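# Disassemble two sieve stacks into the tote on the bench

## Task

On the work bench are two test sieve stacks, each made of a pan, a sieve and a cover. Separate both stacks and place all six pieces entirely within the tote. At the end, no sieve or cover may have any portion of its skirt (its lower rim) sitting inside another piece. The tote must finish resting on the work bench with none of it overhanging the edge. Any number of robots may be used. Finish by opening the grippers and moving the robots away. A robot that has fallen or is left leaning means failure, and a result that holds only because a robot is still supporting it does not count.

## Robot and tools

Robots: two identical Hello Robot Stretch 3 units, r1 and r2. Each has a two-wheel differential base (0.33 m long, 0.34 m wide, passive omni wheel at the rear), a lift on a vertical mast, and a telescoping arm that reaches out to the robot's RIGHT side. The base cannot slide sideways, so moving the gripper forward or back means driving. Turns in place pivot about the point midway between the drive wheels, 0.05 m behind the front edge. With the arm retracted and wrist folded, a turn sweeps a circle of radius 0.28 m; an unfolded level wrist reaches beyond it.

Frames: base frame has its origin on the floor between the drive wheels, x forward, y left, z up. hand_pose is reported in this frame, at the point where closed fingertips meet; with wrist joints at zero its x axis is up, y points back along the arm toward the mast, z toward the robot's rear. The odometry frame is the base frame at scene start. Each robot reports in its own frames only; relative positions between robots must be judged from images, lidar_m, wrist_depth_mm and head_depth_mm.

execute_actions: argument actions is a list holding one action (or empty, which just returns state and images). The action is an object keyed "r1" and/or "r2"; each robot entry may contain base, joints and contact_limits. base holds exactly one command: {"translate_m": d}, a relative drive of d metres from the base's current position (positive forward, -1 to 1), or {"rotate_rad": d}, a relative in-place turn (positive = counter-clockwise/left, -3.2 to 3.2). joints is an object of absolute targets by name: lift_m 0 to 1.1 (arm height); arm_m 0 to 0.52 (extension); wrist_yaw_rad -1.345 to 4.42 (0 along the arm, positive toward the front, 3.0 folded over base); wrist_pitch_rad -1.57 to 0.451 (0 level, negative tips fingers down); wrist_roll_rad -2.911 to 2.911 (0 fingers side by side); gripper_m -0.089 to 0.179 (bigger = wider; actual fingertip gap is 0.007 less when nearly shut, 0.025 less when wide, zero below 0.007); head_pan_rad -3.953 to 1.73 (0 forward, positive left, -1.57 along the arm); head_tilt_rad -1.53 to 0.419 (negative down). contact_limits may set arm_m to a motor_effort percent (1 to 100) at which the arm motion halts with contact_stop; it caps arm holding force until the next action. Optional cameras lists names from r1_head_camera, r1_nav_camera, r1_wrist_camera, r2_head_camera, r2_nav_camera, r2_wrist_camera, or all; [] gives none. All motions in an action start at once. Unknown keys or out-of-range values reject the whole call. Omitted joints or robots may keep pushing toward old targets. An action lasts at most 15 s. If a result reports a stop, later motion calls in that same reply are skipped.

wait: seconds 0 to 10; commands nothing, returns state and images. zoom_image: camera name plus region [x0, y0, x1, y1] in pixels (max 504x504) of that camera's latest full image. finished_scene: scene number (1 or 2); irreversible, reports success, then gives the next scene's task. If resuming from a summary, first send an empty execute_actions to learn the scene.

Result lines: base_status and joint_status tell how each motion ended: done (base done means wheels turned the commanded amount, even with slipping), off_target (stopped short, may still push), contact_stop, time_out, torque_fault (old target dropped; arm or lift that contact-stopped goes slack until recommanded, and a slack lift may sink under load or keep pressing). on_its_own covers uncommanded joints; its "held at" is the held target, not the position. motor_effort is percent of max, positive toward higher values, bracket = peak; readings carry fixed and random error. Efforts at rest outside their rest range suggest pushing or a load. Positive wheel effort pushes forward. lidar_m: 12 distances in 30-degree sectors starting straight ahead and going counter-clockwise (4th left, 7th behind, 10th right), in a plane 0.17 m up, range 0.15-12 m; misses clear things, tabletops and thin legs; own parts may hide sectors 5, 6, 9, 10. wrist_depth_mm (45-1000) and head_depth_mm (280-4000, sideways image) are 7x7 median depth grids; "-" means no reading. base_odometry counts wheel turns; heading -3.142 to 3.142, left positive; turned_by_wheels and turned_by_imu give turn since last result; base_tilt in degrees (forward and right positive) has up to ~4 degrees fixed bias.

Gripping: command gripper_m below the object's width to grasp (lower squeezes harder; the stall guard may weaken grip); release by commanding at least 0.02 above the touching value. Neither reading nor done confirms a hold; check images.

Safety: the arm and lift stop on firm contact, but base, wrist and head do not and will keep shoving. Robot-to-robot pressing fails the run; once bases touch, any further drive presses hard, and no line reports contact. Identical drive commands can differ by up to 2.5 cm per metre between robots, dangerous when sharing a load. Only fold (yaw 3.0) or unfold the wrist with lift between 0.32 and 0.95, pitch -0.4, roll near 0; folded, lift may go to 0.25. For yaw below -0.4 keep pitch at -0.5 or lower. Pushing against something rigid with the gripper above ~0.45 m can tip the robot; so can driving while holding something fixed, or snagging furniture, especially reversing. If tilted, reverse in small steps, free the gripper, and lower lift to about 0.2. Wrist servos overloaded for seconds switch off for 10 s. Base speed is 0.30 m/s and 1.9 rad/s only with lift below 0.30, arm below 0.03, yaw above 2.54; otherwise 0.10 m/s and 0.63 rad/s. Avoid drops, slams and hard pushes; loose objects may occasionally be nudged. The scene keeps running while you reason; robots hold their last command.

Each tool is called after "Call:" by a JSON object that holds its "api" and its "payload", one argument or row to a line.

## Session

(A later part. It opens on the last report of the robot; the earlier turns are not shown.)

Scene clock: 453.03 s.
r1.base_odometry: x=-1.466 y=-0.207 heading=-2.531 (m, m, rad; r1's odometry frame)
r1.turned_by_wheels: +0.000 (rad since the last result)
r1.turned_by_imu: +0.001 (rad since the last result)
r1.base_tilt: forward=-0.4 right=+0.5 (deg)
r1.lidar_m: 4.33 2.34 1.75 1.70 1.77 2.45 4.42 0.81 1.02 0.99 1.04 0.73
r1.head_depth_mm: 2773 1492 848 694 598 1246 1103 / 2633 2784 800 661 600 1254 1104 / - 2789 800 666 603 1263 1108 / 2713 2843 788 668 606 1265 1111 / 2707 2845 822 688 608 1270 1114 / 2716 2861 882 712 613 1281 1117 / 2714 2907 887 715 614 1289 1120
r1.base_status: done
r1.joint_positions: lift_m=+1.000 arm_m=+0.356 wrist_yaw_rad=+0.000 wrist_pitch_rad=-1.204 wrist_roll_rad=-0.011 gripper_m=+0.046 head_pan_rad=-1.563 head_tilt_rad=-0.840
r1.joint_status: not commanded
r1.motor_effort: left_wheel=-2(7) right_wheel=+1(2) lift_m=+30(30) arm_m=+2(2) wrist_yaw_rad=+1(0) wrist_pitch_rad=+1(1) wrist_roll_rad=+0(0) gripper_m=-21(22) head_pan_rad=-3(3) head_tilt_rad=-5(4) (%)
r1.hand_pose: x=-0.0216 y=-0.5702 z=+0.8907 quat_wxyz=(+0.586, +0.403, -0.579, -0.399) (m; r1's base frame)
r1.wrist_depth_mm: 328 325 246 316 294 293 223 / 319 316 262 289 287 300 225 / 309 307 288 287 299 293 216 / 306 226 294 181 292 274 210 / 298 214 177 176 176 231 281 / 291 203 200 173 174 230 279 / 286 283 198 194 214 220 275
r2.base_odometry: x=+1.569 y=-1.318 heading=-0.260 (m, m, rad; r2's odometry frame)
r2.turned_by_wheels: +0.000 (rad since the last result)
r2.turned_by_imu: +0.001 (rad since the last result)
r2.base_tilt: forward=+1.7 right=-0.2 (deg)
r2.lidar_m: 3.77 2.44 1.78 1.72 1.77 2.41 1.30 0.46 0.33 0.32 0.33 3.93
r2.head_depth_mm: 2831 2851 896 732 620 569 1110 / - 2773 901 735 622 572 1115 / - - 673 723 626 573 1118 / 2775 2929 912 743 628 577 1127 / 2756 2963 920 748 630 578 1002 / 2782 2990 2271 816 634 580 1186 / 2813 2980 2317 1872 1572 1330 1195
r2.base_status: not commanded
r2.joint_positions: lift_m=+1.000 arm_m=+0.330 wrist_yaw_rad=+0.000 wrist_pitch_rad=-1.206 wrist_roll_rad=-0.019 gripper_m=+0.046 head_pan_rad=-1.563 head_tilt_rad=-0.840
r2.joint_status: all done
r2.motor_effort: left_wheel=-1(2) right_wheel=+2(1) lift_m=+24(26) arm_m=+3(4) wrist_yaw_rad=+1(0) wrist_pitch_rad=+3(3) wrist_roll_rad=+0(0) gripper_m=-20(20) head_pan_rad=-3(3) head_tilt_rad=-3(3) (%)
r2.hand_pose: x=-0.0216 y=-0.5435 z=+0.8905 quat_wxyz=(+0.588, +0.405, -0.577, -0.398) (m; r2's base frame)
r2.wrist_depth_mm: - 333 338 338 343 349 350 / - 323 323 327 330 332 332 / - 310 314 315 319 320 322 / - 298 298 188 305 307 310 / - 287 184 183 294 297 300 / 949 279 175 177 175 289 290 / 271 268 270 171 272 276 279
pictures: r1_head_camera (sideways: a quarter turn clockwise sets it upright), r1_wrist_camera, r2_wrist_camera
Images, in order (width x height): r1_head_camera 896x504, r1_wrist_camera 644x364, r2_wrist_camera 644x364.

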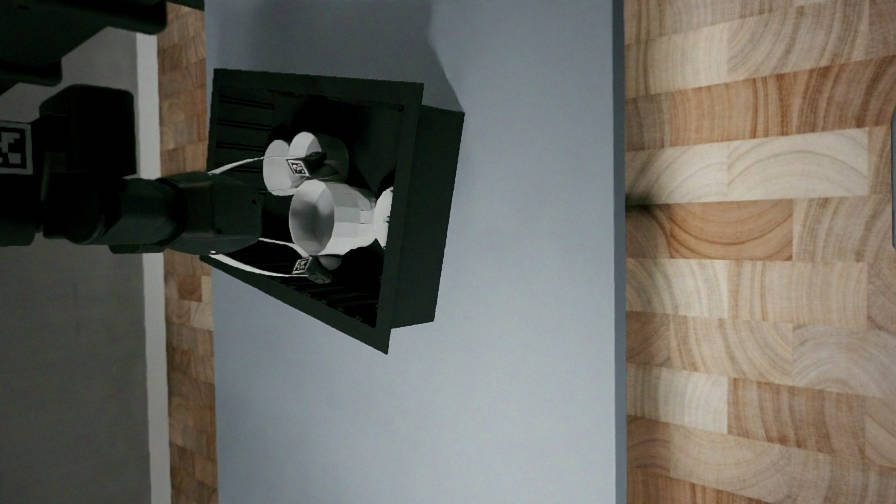

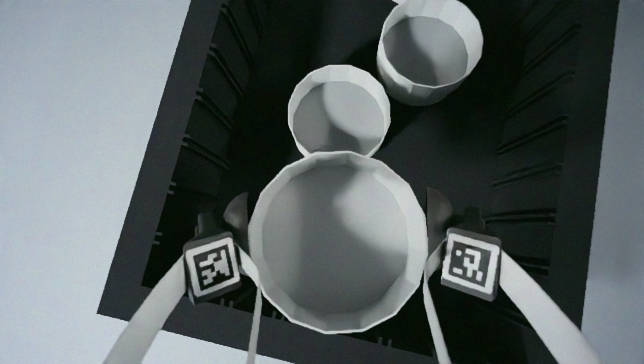

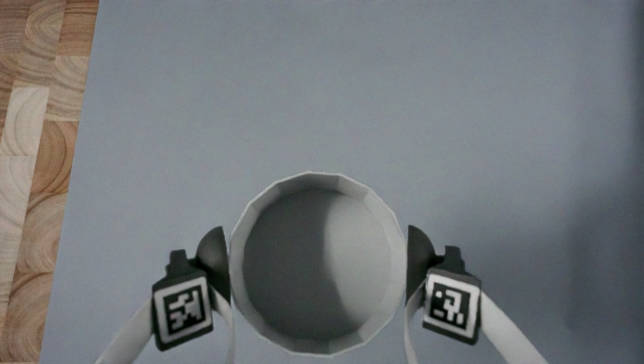

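Call:
{"api": "execute_actions", "payload": {
  "actions": [
    {"r1":{"joints":{"arm_m":0.36,"lift_m":0.916}},"r2":{"base":{"translate_m":-0.2},"joints":{"arm_m":0.334}}}
  ],
  "cameras": ["r1_wrist_camera","r1_head_camera"]
}}

Call:
{"api": "execute_actions", "payload": {
  "actions": [
    {"r1":{"joints":{"gripper_m":0.1}},"r2":{"base":{"translate_m":-0.1}}}
  ],
  "cameras": ["r1_wrist_camera"]
}}

Call:
{"api": "execute_actions", "payload": {
  "actions": [
    {"r1":{"joints":{"lift_m":1.0}},"r2":{"base":{"translate_m":-0.208}}}
  ],
  "cameras": ["r2_wrist_camera","r1_wrist_camera","r2_head_camera"]
}}

Scene clock: 464.87 s.
r1.base_odometry: x=-1.466 y=-0.207 heading=-2.531 (m, m, rad; r1's odometry frame)
r1.turned_by_wheels: +0.000 (rad since the last result)
r1.turned_by_imu: +0.001 (rad since the last result)
r1.base_tilt: forward=-0.5 right=+0.5 (deg)
r1.lidar_m: 4.33 2.34 1.75 1.70 1.76 2.45 4.45 0.81 1.02 0.99 1.03 0.73
r1.head_depth_mm: 2646 - - 684 597 1249 1102 / 2608 - 799 662 600 1256 1101 / 2644 - 804 663 603 1263 1112 / 2710 2810 813 671 606 1265 1109 / 2716 2863 817 688 607 1274 1118 / 2719 2907 882 711 613 1283 1121 / 2771 2890 886 716 615 1278 1123
r1.base_status: not commanded
r1.joint_positions: lift_m=+0.916 arm_m=+0.360 wrist_yaw_rad=+0.000 wrist_pitch_rad=-1.204 wrist_roll_rad=-0.011 gripper_m=+0.046 head_pan_rad=-1.563 head_tilt_rad=-0.840
r1.joint_status: all done
r1.motor_effort: left_wheel=-2(2) right_wheel=+1(1) lift_m=+24(30) arm_m=+2(2) wrist_yaw_rad=+0(0) wrist_pitch_rad=+1(1) wrist_roll_rad=+0(1) gripper_m=-21(22) head_pan_rad=-3(3) head_tilt_rad=-5(4) (%)
r1.hand_pose: x=-0.0216 y=-0.5741 z=+0.8070 quat_wxyz=(+0.586, +0.403, -0.579, -0.399) (m; r1's base frame)
r1.wrist_depth_mm: 137 148 225 202 192 204 200 / 133 158 221 201 201 217 191 / 130 167 217 197 214 210 183 / 131 172 212 180 208 208 174 / 138 184 176 176 176 203 168 / 143 182 202 173 173 198 159 / 123 137 156 170 196 195 146
r2.base_odometry: x=+1.376 y=-1.267 heading=-0.261 (m, m, rad; r2's odometry frame)
r2.turned_by_wheels: +0.000 (rad since the last result)
r2.turned_by_imu: +0.002 (rad since the last result)
r2.base_tilt: forward=+1.6 right=-0.2 (deg)
r2.lidar_m: 3.96 2.45 1.78 1.71 1.77 2.42 4.71 0.46 0.33 0.32 0.33 0.44
r2.head_depth_mm: 2797 2748 869 713 621 569 1114 / - 2756 902 737 622 572 1118 / - - 787 723 626 574 1120 / 2786 2939 912 743 627 576 1124 / 2787 2945 921 748 629 579 1128 / 2777 2982 926 753 633 582 1127 / 2791 2965 929 756 638 584 978
r2.base_status: done
r2.joint_positions: lift_m=+1.000 arm_m=+0.334 wrist_yaw_rad=+0.000 wrist_pitch_rad=-1.206 wrist_roll_rad=-0.019 gripper_m=+0.046 head_pan_rad=-1.563 head_tilt_rad=-0.840
r2.joint_status: all done
r2.motor_effort: left_wheel=-1(6) right_wheel=+2(3) lift_m=+23(25) arm_m=+3(4) wrist_yaw_rad=+1(0) wrist_pitch_rad=+2(3) wrist_roll_rad=+0(0) gripper_m=-20(20) head_pan_rad=-3(3) head_tilt_rad=-3(3) (%)
r2.hand_pose: x=-0.0216 y=-0.5475 z=+0.8905 quat_wxyz=(+0.588, +0.405, -0.577, -0.398) (m; r2's base frame)
r2.wrist_depth_mm: 331 335 339 342 342 345 300 / 319 321 325 329 330 335 290 / 308 309 311 316 317 319 277 / 295 299 303 188 305 309 266 / 285 287 184 183 294 296 257 / 277 279 174 176 176 288 245 / 268 268 268 171 274 277 250
pictures: r1_head_camera (sideways: a quarter turn clockwise sets it upright), r1_wrist_camera
Images, in order (width x height): r1_head_camera 896x504, r1_wrist_camera 644x364.

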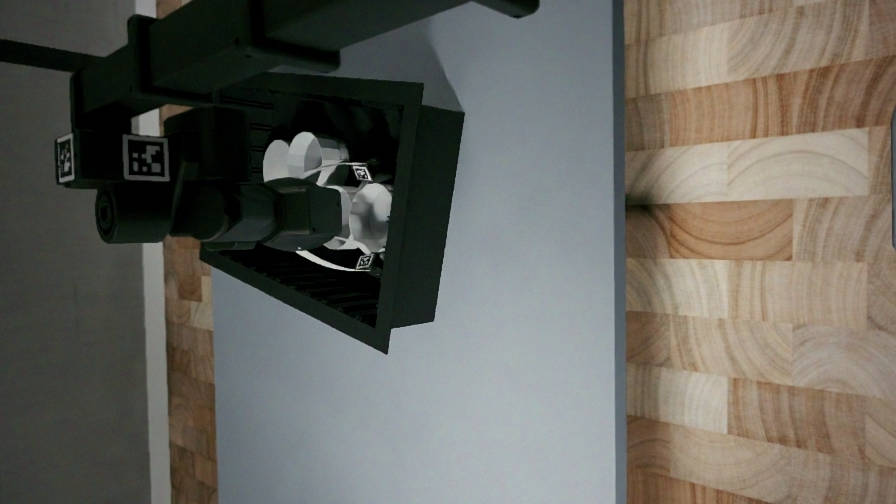

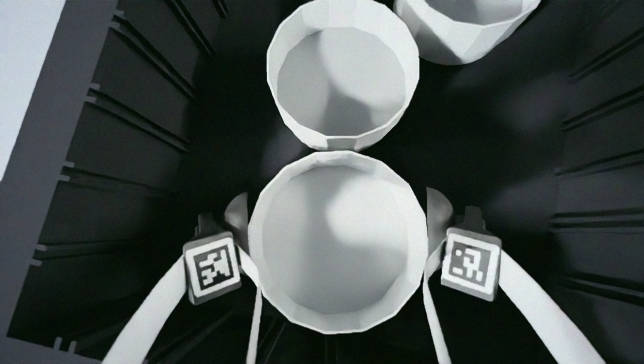

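Scene clock: 466.83 s.
r1.base_odometry: x=-1.466 y=-0.207 heading=-2.531 (m, m, rad; r1's odometry frame)
r1.turned_by_wheels: +0.000 (rad since the last result)
r1.turned_by_imu: +0.000 (rad since the last result)
r1.base_tilt: forward=-0.6 right=+0.6 (deg)
r1.lidar_m: 4.35 2.33 1.75 1.69 1.77 2.44 4.45 0.81 1.02 0.99 1.04 0.73
r1.head_depth_mm: 2653 - - 683 597 1249 1100 / 2590 - 798 662 602 1260 1101 / 2601 - 807 665 603 1257 1109 / 2715 2813 811 670 607 1268 1112 / 2742 2826 821 689 609 1270 1117 / 2705 2872 881 712 612 1268 1125 / 2721 2911 887 715 612 1283 1126
r1.base_status: not commanded
r1.joint_positions: lift_m=+0.916 arm_m=+0.360 wrist_yaw_rad=+0.000 wrist_pitch_rad=-1.204 wrist_roll_rad=-0.011 gripper_m=+0.100 head_pan_rad=-1.563 head_tilt_rad=-0.840
r1.joint_status: all done
r1.motor_effort: left_wheel=-1(1) right_wheel=+1(1) lift_m=+22(22) arm_m=+3(3) wrist_yaw_rad=+0(0) wrist_pitch_rad=+1(1) wrist_roll_rad=+0(0) gripper_m=-1(91) head_pan_rad=-4(3) head_tilt_rad=-4(5) (%)
r1.hand_pose: x=-0.0216 y=-0.5741 z=+0.8070 quat_wxyz=(+0.586, +0.403, -0.579, -0.399) (m; r1's base frame)
r1.wrist_depth_mm: 137 148 225 202 191 203 200 / 132 158 220 201 203 217 191 / 130 167 216 198 214 211 185 / 131 171 213 185 207 207 174 / 138 182 183 182 182 204 169 / 143 175 201 179 179 198 156 / 123 138 156 179 196 194 144
r2.base_odometry: x=+1.279 y=-1.241 heading=-0.261 (m, m, rad; r2's odometry frame)
r2.turned_by_wheels: +0.000 (rad since the last result)
r2.turned_by_imu: +0.001 (rad since the last result)
r2.base_tilt: forward=+1.6 right=-0.2 (deg)
r2.lidar_m: 4.06 2.44 1.78 1.71 1.78 2.41 4.61 0.46 0.33 0.32 0.33 0.45
r2.head_depth_mm: 2829 2802 862 676 620 569 1116 / - 1478 848 684 622 572 1115 / - - 790 722 625 573 1119 / 2787 2935 911 742 628 575 1126 / 2803 2950 917 745 632 579 1127 / 2803 3009 927 753 634 582 1130 / 2791 3005 932 757 636 584 1133
r2.base_status: done
r2.joint_positions: lift_m=+1.000 arm_m=+0.334 wrist_yaw_rad=+0.000 wrist_pitch_rad=-1.206 wrist_roll_rad=-0.019 gripper_m=+0.046 head_pan_rad=-1.563 head_tilt_rad=-0.840
r2.joint_status: not commanded
r2.motor_effort: left_wheel=-1(6) right_wheel=+2(2) lift_m=+24(25) arm_m=+4(4) wrist_yaw_rad=+0(1) wrist_pitch_rad=+3(3) wrist_roll_rad=+0(0) gripper_m=-20(20) head_pan_rad=-3(3) head_tilt_rad=-4(3) (%)
r2.hand_pose: x=-0.0216 y=-0.5475 z=+0.8905 quat_wxyz=(+0.588, +0.405, -0.577, -0.398) (m; r2's base frame)
r2.wrist_depth_mm: 329 332 334 340 345 341 313 / 320 324 322 327 332 311 317 / 308 309 311 315 316 276 291 / 297 299 300 188 305 275 288 / 284 286 184 184 274 276 296 / 277 279 175 177 176 271 265 / 267 266 267 172 272 248 274
pictures: r1_wrist_camera
Images, in order (width x height): r1_wrist_camera 644x364.

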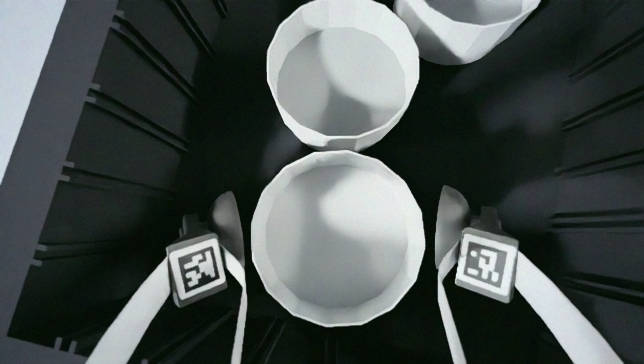

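Scene clock: 469.87 s.
r1.base_odometry: x=-1.466 y=-0.207 heading=-2.531 (m, m, rad; r1's odometry frame)
r1.turned_by_wheels: +0.000 (rad since the last result)
r1.turned_by_imu: +0.001 (rad since the last result)
r1.base_tilt: forward=-0.4 right=+0.6 (deg)
r1.lidar_m: 4.35 2.34 1.76 1.70 1.77 2.45 4.43 0.81 1.02 0.99 1.03 0.73
r1.head_depth_mm: 2807 2706 850 691 595 1250 1098 / 2598 2737 801 662 600 1257 1103 / - 921 802 666 603 1262 1110 / 2717 2816 812 670 604 1268 1114 / 2716 2870 819 690 610 1270 1120 / 2720 2857 881 712 613 1284 1119 / 2732 2948 884 715 617 1279 1131
r1.base_status: not commanded
r1.joint_positions: lift_m=+1.000 arm_m=+0.360 wrist_yaw_rad=+0.000 wrist_pitch_rad=-1.204 wrist_roll_rad=-0.011 gripper_m=+0.100 head_pan_rad=-1.563 head_tilt_rad=-0.840
r1.joint_status: all done
r1.motor_effort: left_wheel=-1(1) right_wheel=+1(1) lift_m=+29(33) arm_m=+3(3) wrist_yaw_rad=+0(0) wrist_pitch_rad=+1(1) wrist_roll_rad=+0(1) gripper_m=+0(0) head_pan_rad=-3(3) head_tilt_rad=-5(5) (%)
r1.hand_pose: x=-0.0216 y=-0.5741 z=+0.8907 quat_wxyz=(+0.586, +0.403, -0.579, -0.399) (m; r1's base frame)
r1.wrist_depth_mm: 330 328 247 319 292 308 230 / 320 318 261 307 287 294 221 / 313 309 292 283 298 296 216 / 309 223 297 281 294 266 209 / 300 218 288 266 289 223 281 / 293 204 260 263 280 237 277 / 285 280 198 195 231 223 275
r2.base_odometry: x=+1.078 y=-1.187 heading=-0.261 (m, m, rad; r2's odometry frame)
r2.turned_by_wheels: +0.000 (rad since the last result)
r2.turned_by_imu: +0.001 (rad since the last result)
r2.base_tilt: forward=+1.5 right=-0.1 (deg)
r2.lidar_m: 4.27 2.44 1.78 1.71 1.77 2.42 4.38 0.46 0.34 0.32 0.33 0.46
r2.head_depth_mm: 2861 2838 820 678 619 569 1116 / - 2763 874 732 621 572 1114 / - - 748 663 625 574 1120 / 2791 2911 816 678 627 576 1123 / 2816 2943 917 694 630 579 1130 / 2784 3004 925 750 632 581 1131 / 2820 3017 931 758 637 584 1136
r2.base_status: done
r2.joint_positions: lift_m=+1.000 arm_m=+0.334 wrist_yaw_rad=+0.000 wrist_pitch_rad=-1.206 wrist_roll_rad=-0.019 gripper_m=+0.046 head_pan_rad=-1.563 head_tilt_rad=-0.840
r2.joint_status: not commanded
r2.motor_effort: left_wheel=-2(5) right_wheel=+1(2) lift_m=+24(24) arm_m=+3(3) wrist_yaw_rad=+0(0) wrist_pitch_rad=+2(3) wrist_roll_rad=-1(0) gripper_m=-20(20) head_pan_rad=-3(3) head_tilt_rad=-3(4) (%)
r2.hand_pose: x=-0.0216 y=-0.5475 z=+0.8905 quat_wxyz=(+0.588, +0.405, -0.577, -0.398) (m; r2's base frame)
r2.wrist_depth_mm: 333 332 253 337 316 340 347 / 319 321 282 324 306 315 331 / 307 305 301 289 305 291 319 / 295 225 293 188 303 275 305 / 285 211 183 183 292 261 295 / 276 199 175 177 176 233 285 / 269 193 257 172 271 222 277
pictures: r1_wrist_camera, r2_head_camera (sideways: a quarter turn clockwise sets it upright), r2_wrist_camera
Images, in order (width x height): r1_wrist_camera 644x364, r2_head_camera 896x504, r2_wrist_camera 644x364.

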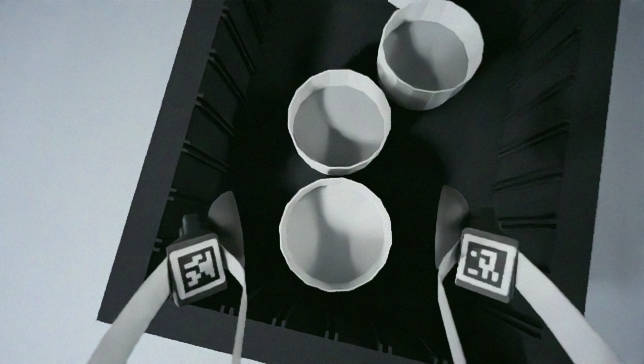

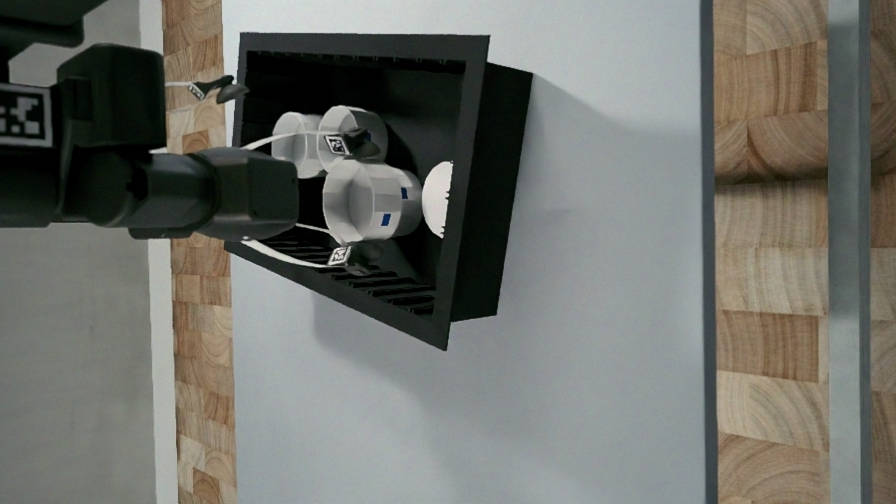

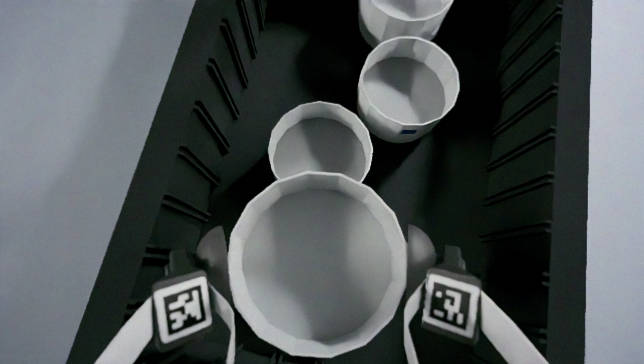

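Call:
{"api": "execute_actions", "payload": {
  "actions": [
    {"r1":{"joints":{"arm_m":0.0,"lift_m":1.02}},"r2":{"joints":{"arm_m":0.332,"lift_m":0.914}}}
  ],
  "cameras": ["r2_wrist_camera"]
}}

Call:
{"api": "execute_actions", "payload": {
  "actions": [
    {"r2":{"joints":{"gripper_m":0.1}}}
  ],
  "cameras": ["r2_wrist_camera"]
}}

Call:
{"api": "execute_actions", "payload": {
  "actions": [
    {"r2":{"joints":{"lift_m":1.0}}}
  ],
  "cameras": ["r2_wrist_camera"]
}}

Call:
{"api": "execute_actions", "payload": {
  "actions": [
    {"r2":{"joints":{"arm_m":0.0,"lift_m":1.02}}}
  ],
  "cameras": ["r2_head_camera","r1_head_camera","r1_nav_camera"]
}}

Scene clock: 480.40 s.
r1.base_odometry: x=-1.466 y=-0.207 heading=-2.531 (m, m, rad; r1's odometry frame)
r1.turned_by_wheels: +0.000 (rad since the last result)
r1.turned_by_imu: +0.002 (rad since the last result)
r1.base_tilt: forward=-0.3 right=+0.6 (deg)
r1.lidar_m: 4.36 2.34 1.75 1.70 1.77 2.45 4.43 0.82 1.02 0.99 1.03 0.73
r1.head_depth_mm: 2669 - - - - 1238 1109 / 2698 2971 - - - 1207 1103 / 723 1090 - - - - 1107 / 2747 2850 836 670 614 1269 1114 / 2712 2857 822 689 609 1271 1111 / 2733 2901 880 713 611 1277 1118 / 2708 2906 886 718 616 1273 1125
r1.base_status: not commanded
r1.joint_positions: lift_m=+1.020 arm_m=+0.000 wrist_yaw_rad=+0.000 wrist_pitch_rad=-1.204 wrist_roll_rad=-0.011 gripper_m=+0.100 head_pan_rad=-1.563 head_tilt_rad=-0.840
r1.joint_status: all done
r1.motor_effort: left_wheel=-1(2) right_wheel=+1(1) lift_m=+29(31) arm_m=-3(1) wrist_yaw_rad=+0(0) wrist_pitch_rad=+1(1) wrist_roll_rad=+0(1) gripper_m=+0(0) head_pan_rad=-3(3) head_tilt_rad=-5(5) (%)
r1.hand_pose: x=-0.0216 y=-0.2146 z=+0.9107 quat_wxyz=(+0.586, +0.403, -0.579, -0.399) (m; r1's base frame)
r1.wrist_depth_mm: 353 350 347 339 339 337 332 / 346 339 338 333 334 329 328 / 337 336 334 325 330 325 317 / - - - - - - - / - - - - - - - / - - - - - - - / - - - - - - -
r2.base_odometry: x=+1.078 y=-1.187 heading=-0.261 (m, m, rad; r2's odometry frame)
r2.turned_by_wheels: +0.000 (rad since the last result)
r2.turned_by_imu: +0.002 (rad since the last result)
r2.base_tilt: forward=+1.8 right=+0.0 (deg)
r2.lidar_m: 4.27 2.45 1.78 1.71 1.77 2.41 4.41 0.46 0.34 0.32 0.33 0.45
r2.head_depth_mm: 2733 - 760 676 621 569 1113 / 2708 - 842 732 622 571 1112 / 2731 - - 664 623 574 1120 / 2798 2907 839 671 629 576 1121 / 2791 2933 918 693 631 579 1124 / 2816 2952 927 753 635 581 1131 / 2783 3009 934 755 636 584 1132
r2.base_status: not commanded
r2.joint_positions: lift_m=+0.914 arm_m=+0.332 wrist_yaw_rad=+0.000 wrist_pitch_rad=-1.207 wrist_roll_rad=-0.019 gripper_m=+0.046 head_pan_rad=-1.563 head_tilt_rad=-0.840
r2.joint_status: all done
r2.motor_effort: left_wheel=-2(1) right_wheel=+2(2) lift_m=+17(21) arm_m=-3(4) wrist_yaw_rad=+0(1) wrist_pitch_rad=+3(2) wrist_roll_rad=+0(0) gripper_m=-20(20) head_pan_rad=-3(3) head_tilt_rad=-3(3) (%)
r2.hand_pose: x=-0.0216 y=-0.5460 z=+0.8049 quat_wxyz=(+0.588, +0.405, -0.576, -0.398) (m; r2's base frame)
r2.wrist_depth_mm: 141 150 236 241 224 225 208 / 134 159 226 210 209 233 198 / 130 169 219 203 224 225 190 / 132 179 213 187 215 217 180 / 137 188 183 183 207 209 175 / 142 189 174 176 176 204 168 / 149 186 190 170 194 193 163
pictures: r2_wrist_camera
Images, in order (width x height): r2_wrist_camera 644x364.

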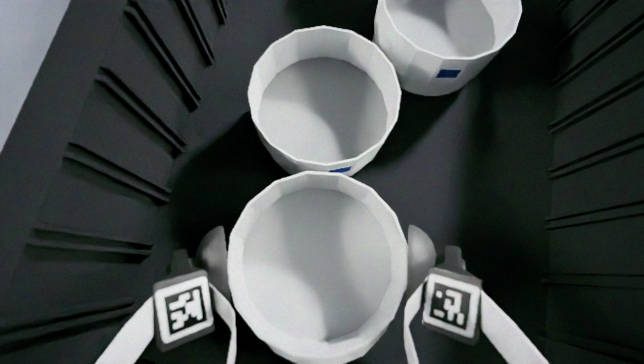

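Scene clock: 481.43 s.
r1.base_odometry: x=-1.466 y=-0.207 heading=-2.531 (m, m, rad; r1's odometry frame)
r1.turned_by_wheels: +0.000 (rad since the last result)
r1.turned_by_imu: +0.000 (rad since the last result)
r1.base_tilt: forward=-0.5 right=+0.6 (deg)
r1.lidar_m: 4.35 2.34 1.76 1.70 1.77 2.45 4.43 0.82 1.02 0.99 1.03 0.73
r1.head_depth_mm: 2688 - - - - 1231 1100 / 2681 2933 - - - 1208 1103 / 721 1089 - - - - 1121 / 2744 2792 834 669 614 1260 1109 / 2708 2843 822 689 609 1273 1116 / 2726 2890 884 712 611 1275 1120 / 2744 2931 888 716 616 1281 1125
r1.base_status: not commanded
r1.joint_positions: lift_m=+1.020 arm_m=+0.000 wrist_yaw_rad=+0.000 wrist_pitch_rad=-1.204 wrist_roll_rad=-0.011 gripper_m=+0.100 head_pan_rad=-1.563 head_tilt_rad=-0.840
r1.joint_status: not commanded
r1.motor_effort: left_wheel=-1(2) right_wheel=+0(0) lift_m=+29(29) arm_m=-2(3) wrist_yaw_rad=+0(1) wrist_pitch_rad=+1(1) wrist_roll_rad=+0(0) gripper_m=+0(0) head_pan_rad=-3(4) head_tilt_rad=-5(5) (%)
r1.hand_pose: x=-0.0216 y=-0.2146 z=+0.9107 quat_wxyz=(+0.586, +0.403, -0.579, -0.399) (m; r1's base frame)
r1.wrist_depth_mm: 352 347 343 344 339 337 336 / 341 346 338 334 333 329 324 / 338 334 333 330 327 328 324 / - - - - - - - / - - - - - - - / - - - - - - - / - - - - - - -
r2.base_odometry: x=+1.078 y=-1.187 heading=-0.261 (m, m, rad; r2's odometry frame)
r2.turned_by_wheels: +0.000 (rad since the last result)
r2.turned_by_imu: +0.000 (rad since the last result)
r2.base_tilt: forward=+1.5 right=-0.1 (deg)
r2.lidar_m: 4.27 2.45 1.78 1.71 1.77 2.42 4.40 0.46 0.34 0.32 0.33 0.45
r2.head_depth_mm: 2752 - 760 677 619 570 1115 / 2735 - 839 730 622 570 1116 / 2722 - - 665 624 575 1121 / 2795 2916 835 674 627 577 1121 / 2786 2954 920 694 631 578 1126 / 2767 2998 925 752 633 581 1132 / 2780 2990 931 754 636 582 1139
r2.base_status: not commanded
r2.joint_positions: lift_m=+0.914 arm_m=+0.332 wrist_yaw_rad=+0.000 wrist_pitch_rad=-1.207 wrist_roll_rad=-0.019 gripper_m=+0.100 head_pan_rad=-1.563 head_tilt_rad=-0.840
r2.joint_status: all done
r2.motor_effort: left_wheel=-1(1) right_wheel=+2(2) lift_m=+17(17) arm_m=-4(3) wrist_yaw_rad=+0(0) wrist_pitch_rad=+2(3) wrist_roll_rad=+0(0) gripper_m=+0(90) head_pan_rad=-3(3) head_tilt_rad=-3(3) (%)
r2.hand_pose: x=-0.0216 y=-0.5460 z=+0.8049 quat_wxyz=(+0.588, +0.405, -0.576, -0.398) (m; r2's base frame)
r2.wrist_depth_mm: 141 150 236 240 223 225 209 / 133 159 226 210 208 233 198 / 129 169 218 203 223 225 190 / 132 178 212 187 216 218 180 / 137 188 183 184 205 210 175 / 142 177 176 177 178 203 167 / 147 187 190 171 194 193 163
pictures: r2_wrist_camera
Images, in order (width x height): r2_wrist_camera 644x364.

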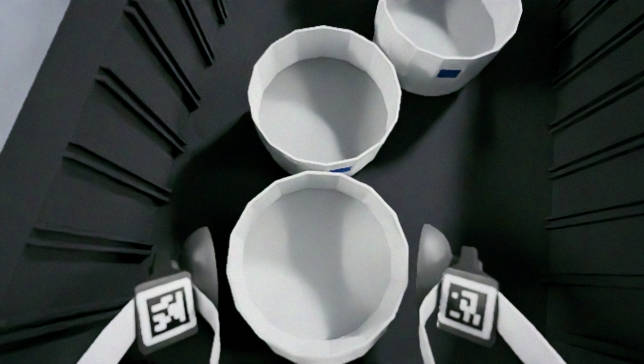

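Scene clock: 483.03 s.
r1.base_odometry: x=-1.466 y=-0.207 heading=-2.531 (m, m, rad; r1's odometry frame)
r1.turned_by_wheels: +0.000 (rad since the last result)
r1.turned_by_imu: +0.000 (rad since the last result)
r1.base_tilt: forward=-0.4 right=+0.5 (deg)
r1.lidar_m: 4.35 2.34 1.75 1.70 1.77 2.46 4.44 0.81 1.02 0.99 1.03 0.73
r1.head_depth_mm: 2672 - - - - 1229 1102 / 2652 2989 - - - 1209 1100 / 1220 2940 - - - - 1102 / 2703 2823 833 671 614 1261 1116 / 2728 2803 822 688 608 1276 1117 / 2751 2889 880 713 611 1279 1121 / 2693 2877 886 718 615 1281 1130
r1.base_status: not commanded
r1.joint_positions: lift_m=+1.020 arm_m=+0.000 wrist_yaw_rad=+0.000 wrist_pitch_rad=-1.204 wrist_roll_rad=-0.011 gripper_m=+0.100 head_pan_rad=-1.563 head_tilt_rad=-0.840
r1.joint_status: not commanded
r1.motor_effort: left_wheel=-2(1) right_wheel=+1(0) lift_m=+30(30) arm_m=-2(3) wrist_yaw_rad=+0(0) wrist_pitch_rad=+1(1) wrist_roll_rad=+0(0) gripper_m=+1(1) head_pan_rad=-3(3) head_tilt_rad=-5(5) (%)
r1.hand_pose: x=-0.0216 y=-0.2146 z=+0.9107 quat_wxyz=(+0.586, +0.403, -0.579, -0.399) (m; r1's base frame)
r1.wrist_depth_mm: 351 351 345 342 340 339 333 / 344 342 334 335 333 330 326 / 339 336 330 329 326 327 322 / - - - - - - - / - - - - - - - / - - - - - - - / - - - - - - -
r2.base_odometry: x=+1.078 y=-1.187 heading=-0.261 (m, m, rad; r2's odometry frame)
r2.turned_by_wheels: +0.000 (rad since the last result)
r2.turned_by_imu: +0.000 (rad since the last result)
r2.base_tilt: forward=+1.7 right=-0.2 (deg)
r2.lidar_m: 4.27 2.44 1.78 1.71 1.77 2.41 4.40 0.46 0.34 0.32 0.34 0.45
r2.head_depth_mm: 2863 2864 826 678 620 569 1113 / - 2748 879 732 622 571 1118 / - - 852 674 625 574 1120 / 2799 2898 857 681 627 576 1122 / 2806 2950 918 691 630 579 1131 / 2774 2978 926 750 634 581 1134 / 2804 2985 929 757 637 584 1137
r2.base_status: not commanded
r2.joint_positions: lift_m=+1.000 arm_m=+0.332 wrist_yaw_rad=+0.000 wrist_pitch_rad=-1.206 wrist_roll_rad=-0.019 gripper_m=+0.100 head_pan_rad=-1.563 head_tilt_rad=-0.840
r2.joint_status: all done
r2.motor_effort: left_wheel=-2(1) right_wheel=+2(2) lift_m=+24(25) arm_m=-3(3) wrist_yaw_rad=+1(0) wrist_pitch_rad=+2(3) wrist_roll_rad=+0(0) gripper_m=+0(1) head_pan_rad=-3(4) head_tilt_rad=-3(3) (%)
r2.hand_pose: x=-0.0216 y=-0.5460 z=+0.8905 quat_wxyz=(+0.588, +0.405, -0.576, -0.398) (m; r2's base frame)
r2.wrist_depth_mm: 332 333 252 337 314 335 345 / 318 321 275 322 305 315 332 / 308 304 301 289 309 290 318 / 296 223 294 286 305 275 308 / 287 211 287 264 293 256 296 / 274 196 276 258 280 226 286 / 265 197 270 269 272 231 278
pictures: r2_wrist_camera
Images, in order (width x height): r2_wrist_camera 644x364.

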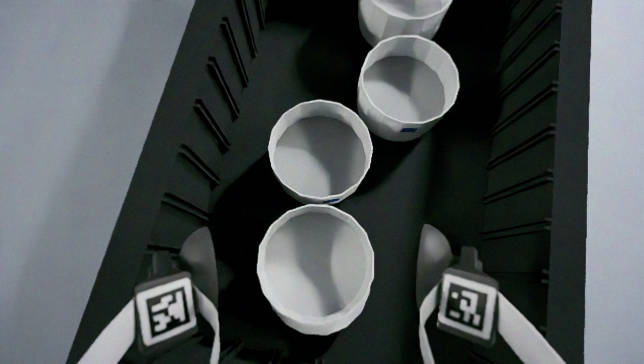

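Scene clock: 486.70 s.
r1.base_odometry: x=-1.466 y=-0.207 heading=-2.531 (m, m, rad; r1's odometry frame)
r1.turned_by_wheels: +0.000 (rad since the last result)
r1.turned_by_imu: +0.001 (rad since the last result)
r1.base_tilt: forward=-0.5 right=+0.6 (deg)
r1.lidar_m: 4.34 2.34 1.76 1.70 1.77 2.45 4.44 0.82 1.02 0.99 1.03 0.73
r1.head_depth_mm: 2653 - - - - 1228 1097 / 2683 2984 - - - 1203 1101 / 2654 2950 - - - - 1103 / 2738 2831 838 670 612 1270 1115 / 2706 2869 821 692 609 1265 1124 / 2726 2878 879 714 612 1273 1123 / 2752 2869 884 717 614 1282 1128
r1.base_status: not commanded
r1.joint_positions: lift_m=+1.020 arm_m=+0.000 wrist_yaw_rad=+0.000 wrist_pitch_rad=-1.204 wrist_roll_rad=-0.011 gripper_m=+0.100 head_pan_rad=-1.563 head_tilt_rad=-0.840
r1.joint_status: not commanded
r1.motor_effort: left_wheel=-1(1) right_wheel=+1(0) lift_m=+29(30) arm_m=-2(3) wrist_yaw_rad=+0(0) wrist_pitch_rad=+1(1) wrist_roll_rad=+0(1) gripper_m=+0(0) head_pan_rad=-3(3) head_tilt_rad=-5(4) (%)
r1.hand_pose: x=-0.0216 y=-0.2146 z=+0.9107 quat_wxyz=(+0.586, +0.403, -0.579, -0.399) (m; r1's base frame)
r1.wrist_depth_mm: 354 347 346 341 341 335 334 / 342 343 338 333 332 328 329 / 338 335 330 332 328 325 319 / - - - - - - - / - - - - - - - / - - - - - - - / - - - - - - -
r2.base_odometry: x=+1.078 y=-1.187 heading=-0.261 (m, m, rad; r2's odometry frame)
r2.turned_by_wheels: +0.000 (rad since the last result)
r2.turned_by_imu: +0.001 (rad since the last result)
r2.base_tilt: forward=+1.6 right=-0.2 (deg)
r2.lidar_m: 4.27 2.45 1.78 1.71 1.77 2.42 4.40 0.46 0.34 0.32 0.33 0.46
r2.head_depth_mm: 2783 2989 - - - - 1067 / 2773 2986 - - - - 1019 / 2729 2900 - - - - 1021 / 2787 2908 837 708 627 1268 1128 / 2792 2960 916 692 631 579 1127 / 2795 2985 922 753 634 583 1132 / 2782 3021 933 756 637 584 1137
r2.base_status: not commanded
r2.joint_positions: lift_m=+1.020 arm_m=+0.000 wrist_yaw_rad=+0.000 wrist_pitch_rad=-1.206 wrist_roll_rad=-0.019 gripper_m=+0.100 head_pan_rad=-1.563 head_tilt_rad=-0.840
r2.joint_status: all done
r2.motor_effort: left_wheel=-1(2) right_wheel=+2(2) lift_m=+24(26) arm_m=-4(3) wrist_yaw_rad=-1(0) wrist_pitch_rad=+3(2) wrist_roll_rad=+0(0) gripper_m=+0(0) head_pan_rad=-3(3) head_tilt_rad=-3(4) (%)
r2.hand_pose: x=-0.0216 y=-0.2141 z=+0.9105 quat_wxyz=(+0.588, +0.405, -0.576, -0.398) (m; r2's base frame)
r2.wrist_depth_mm: 352 357 360 360 356 372 374 / 341 345 346 349 350 355 363 / 329 330 334 337 340 343 348 / 318 325 323 324 328 333 338 / - - - - - - - / - - - - - - - / 952 964 960 - - - -
pictures: r1_head_camera (sideways: a quarter turn clockwise sets it upright), r1_nav_camera (sideways: a quarter turn counterclockwise sets it upright), r2_head_camera (sideways: a quarter turn clockwise sets it upright)
Images, in order (width x height): r1_head_camera 896x504, r1_nav_camera 672x504, r2_head_camera 896x504.

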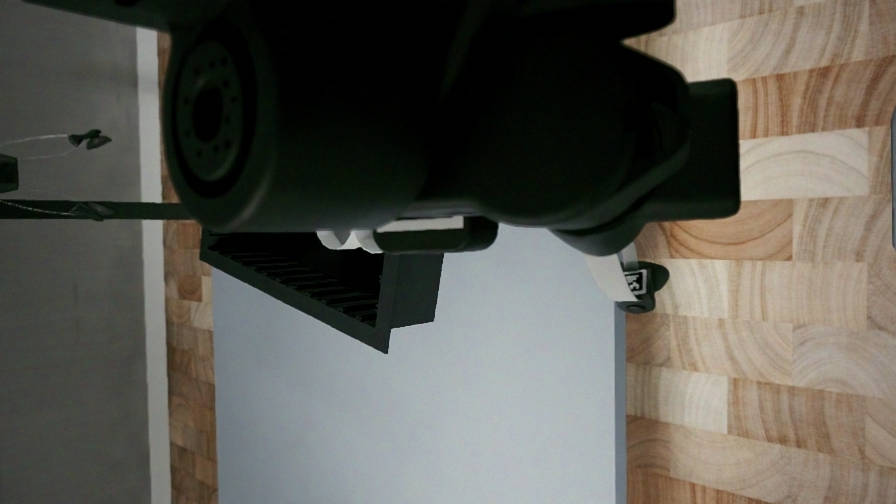

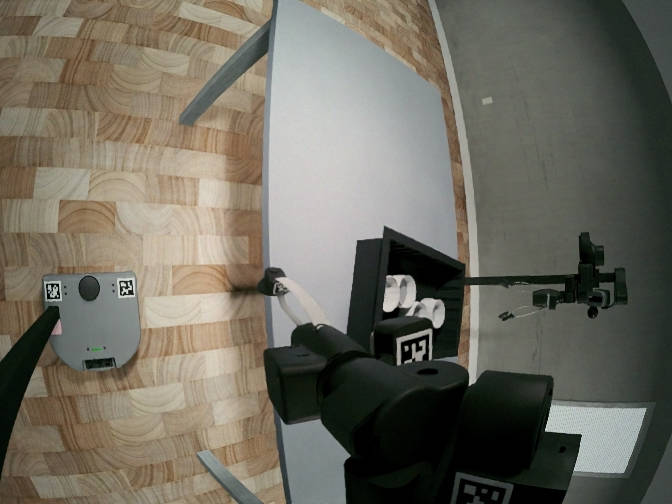

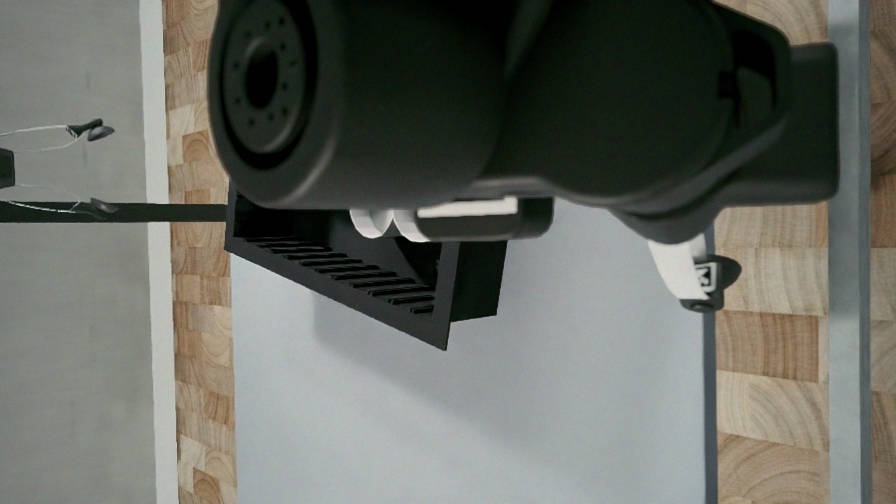

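Call:
{"api": "finished_scene", "payload": {
  "scene": 1
}}

The scene is finished: the task was done.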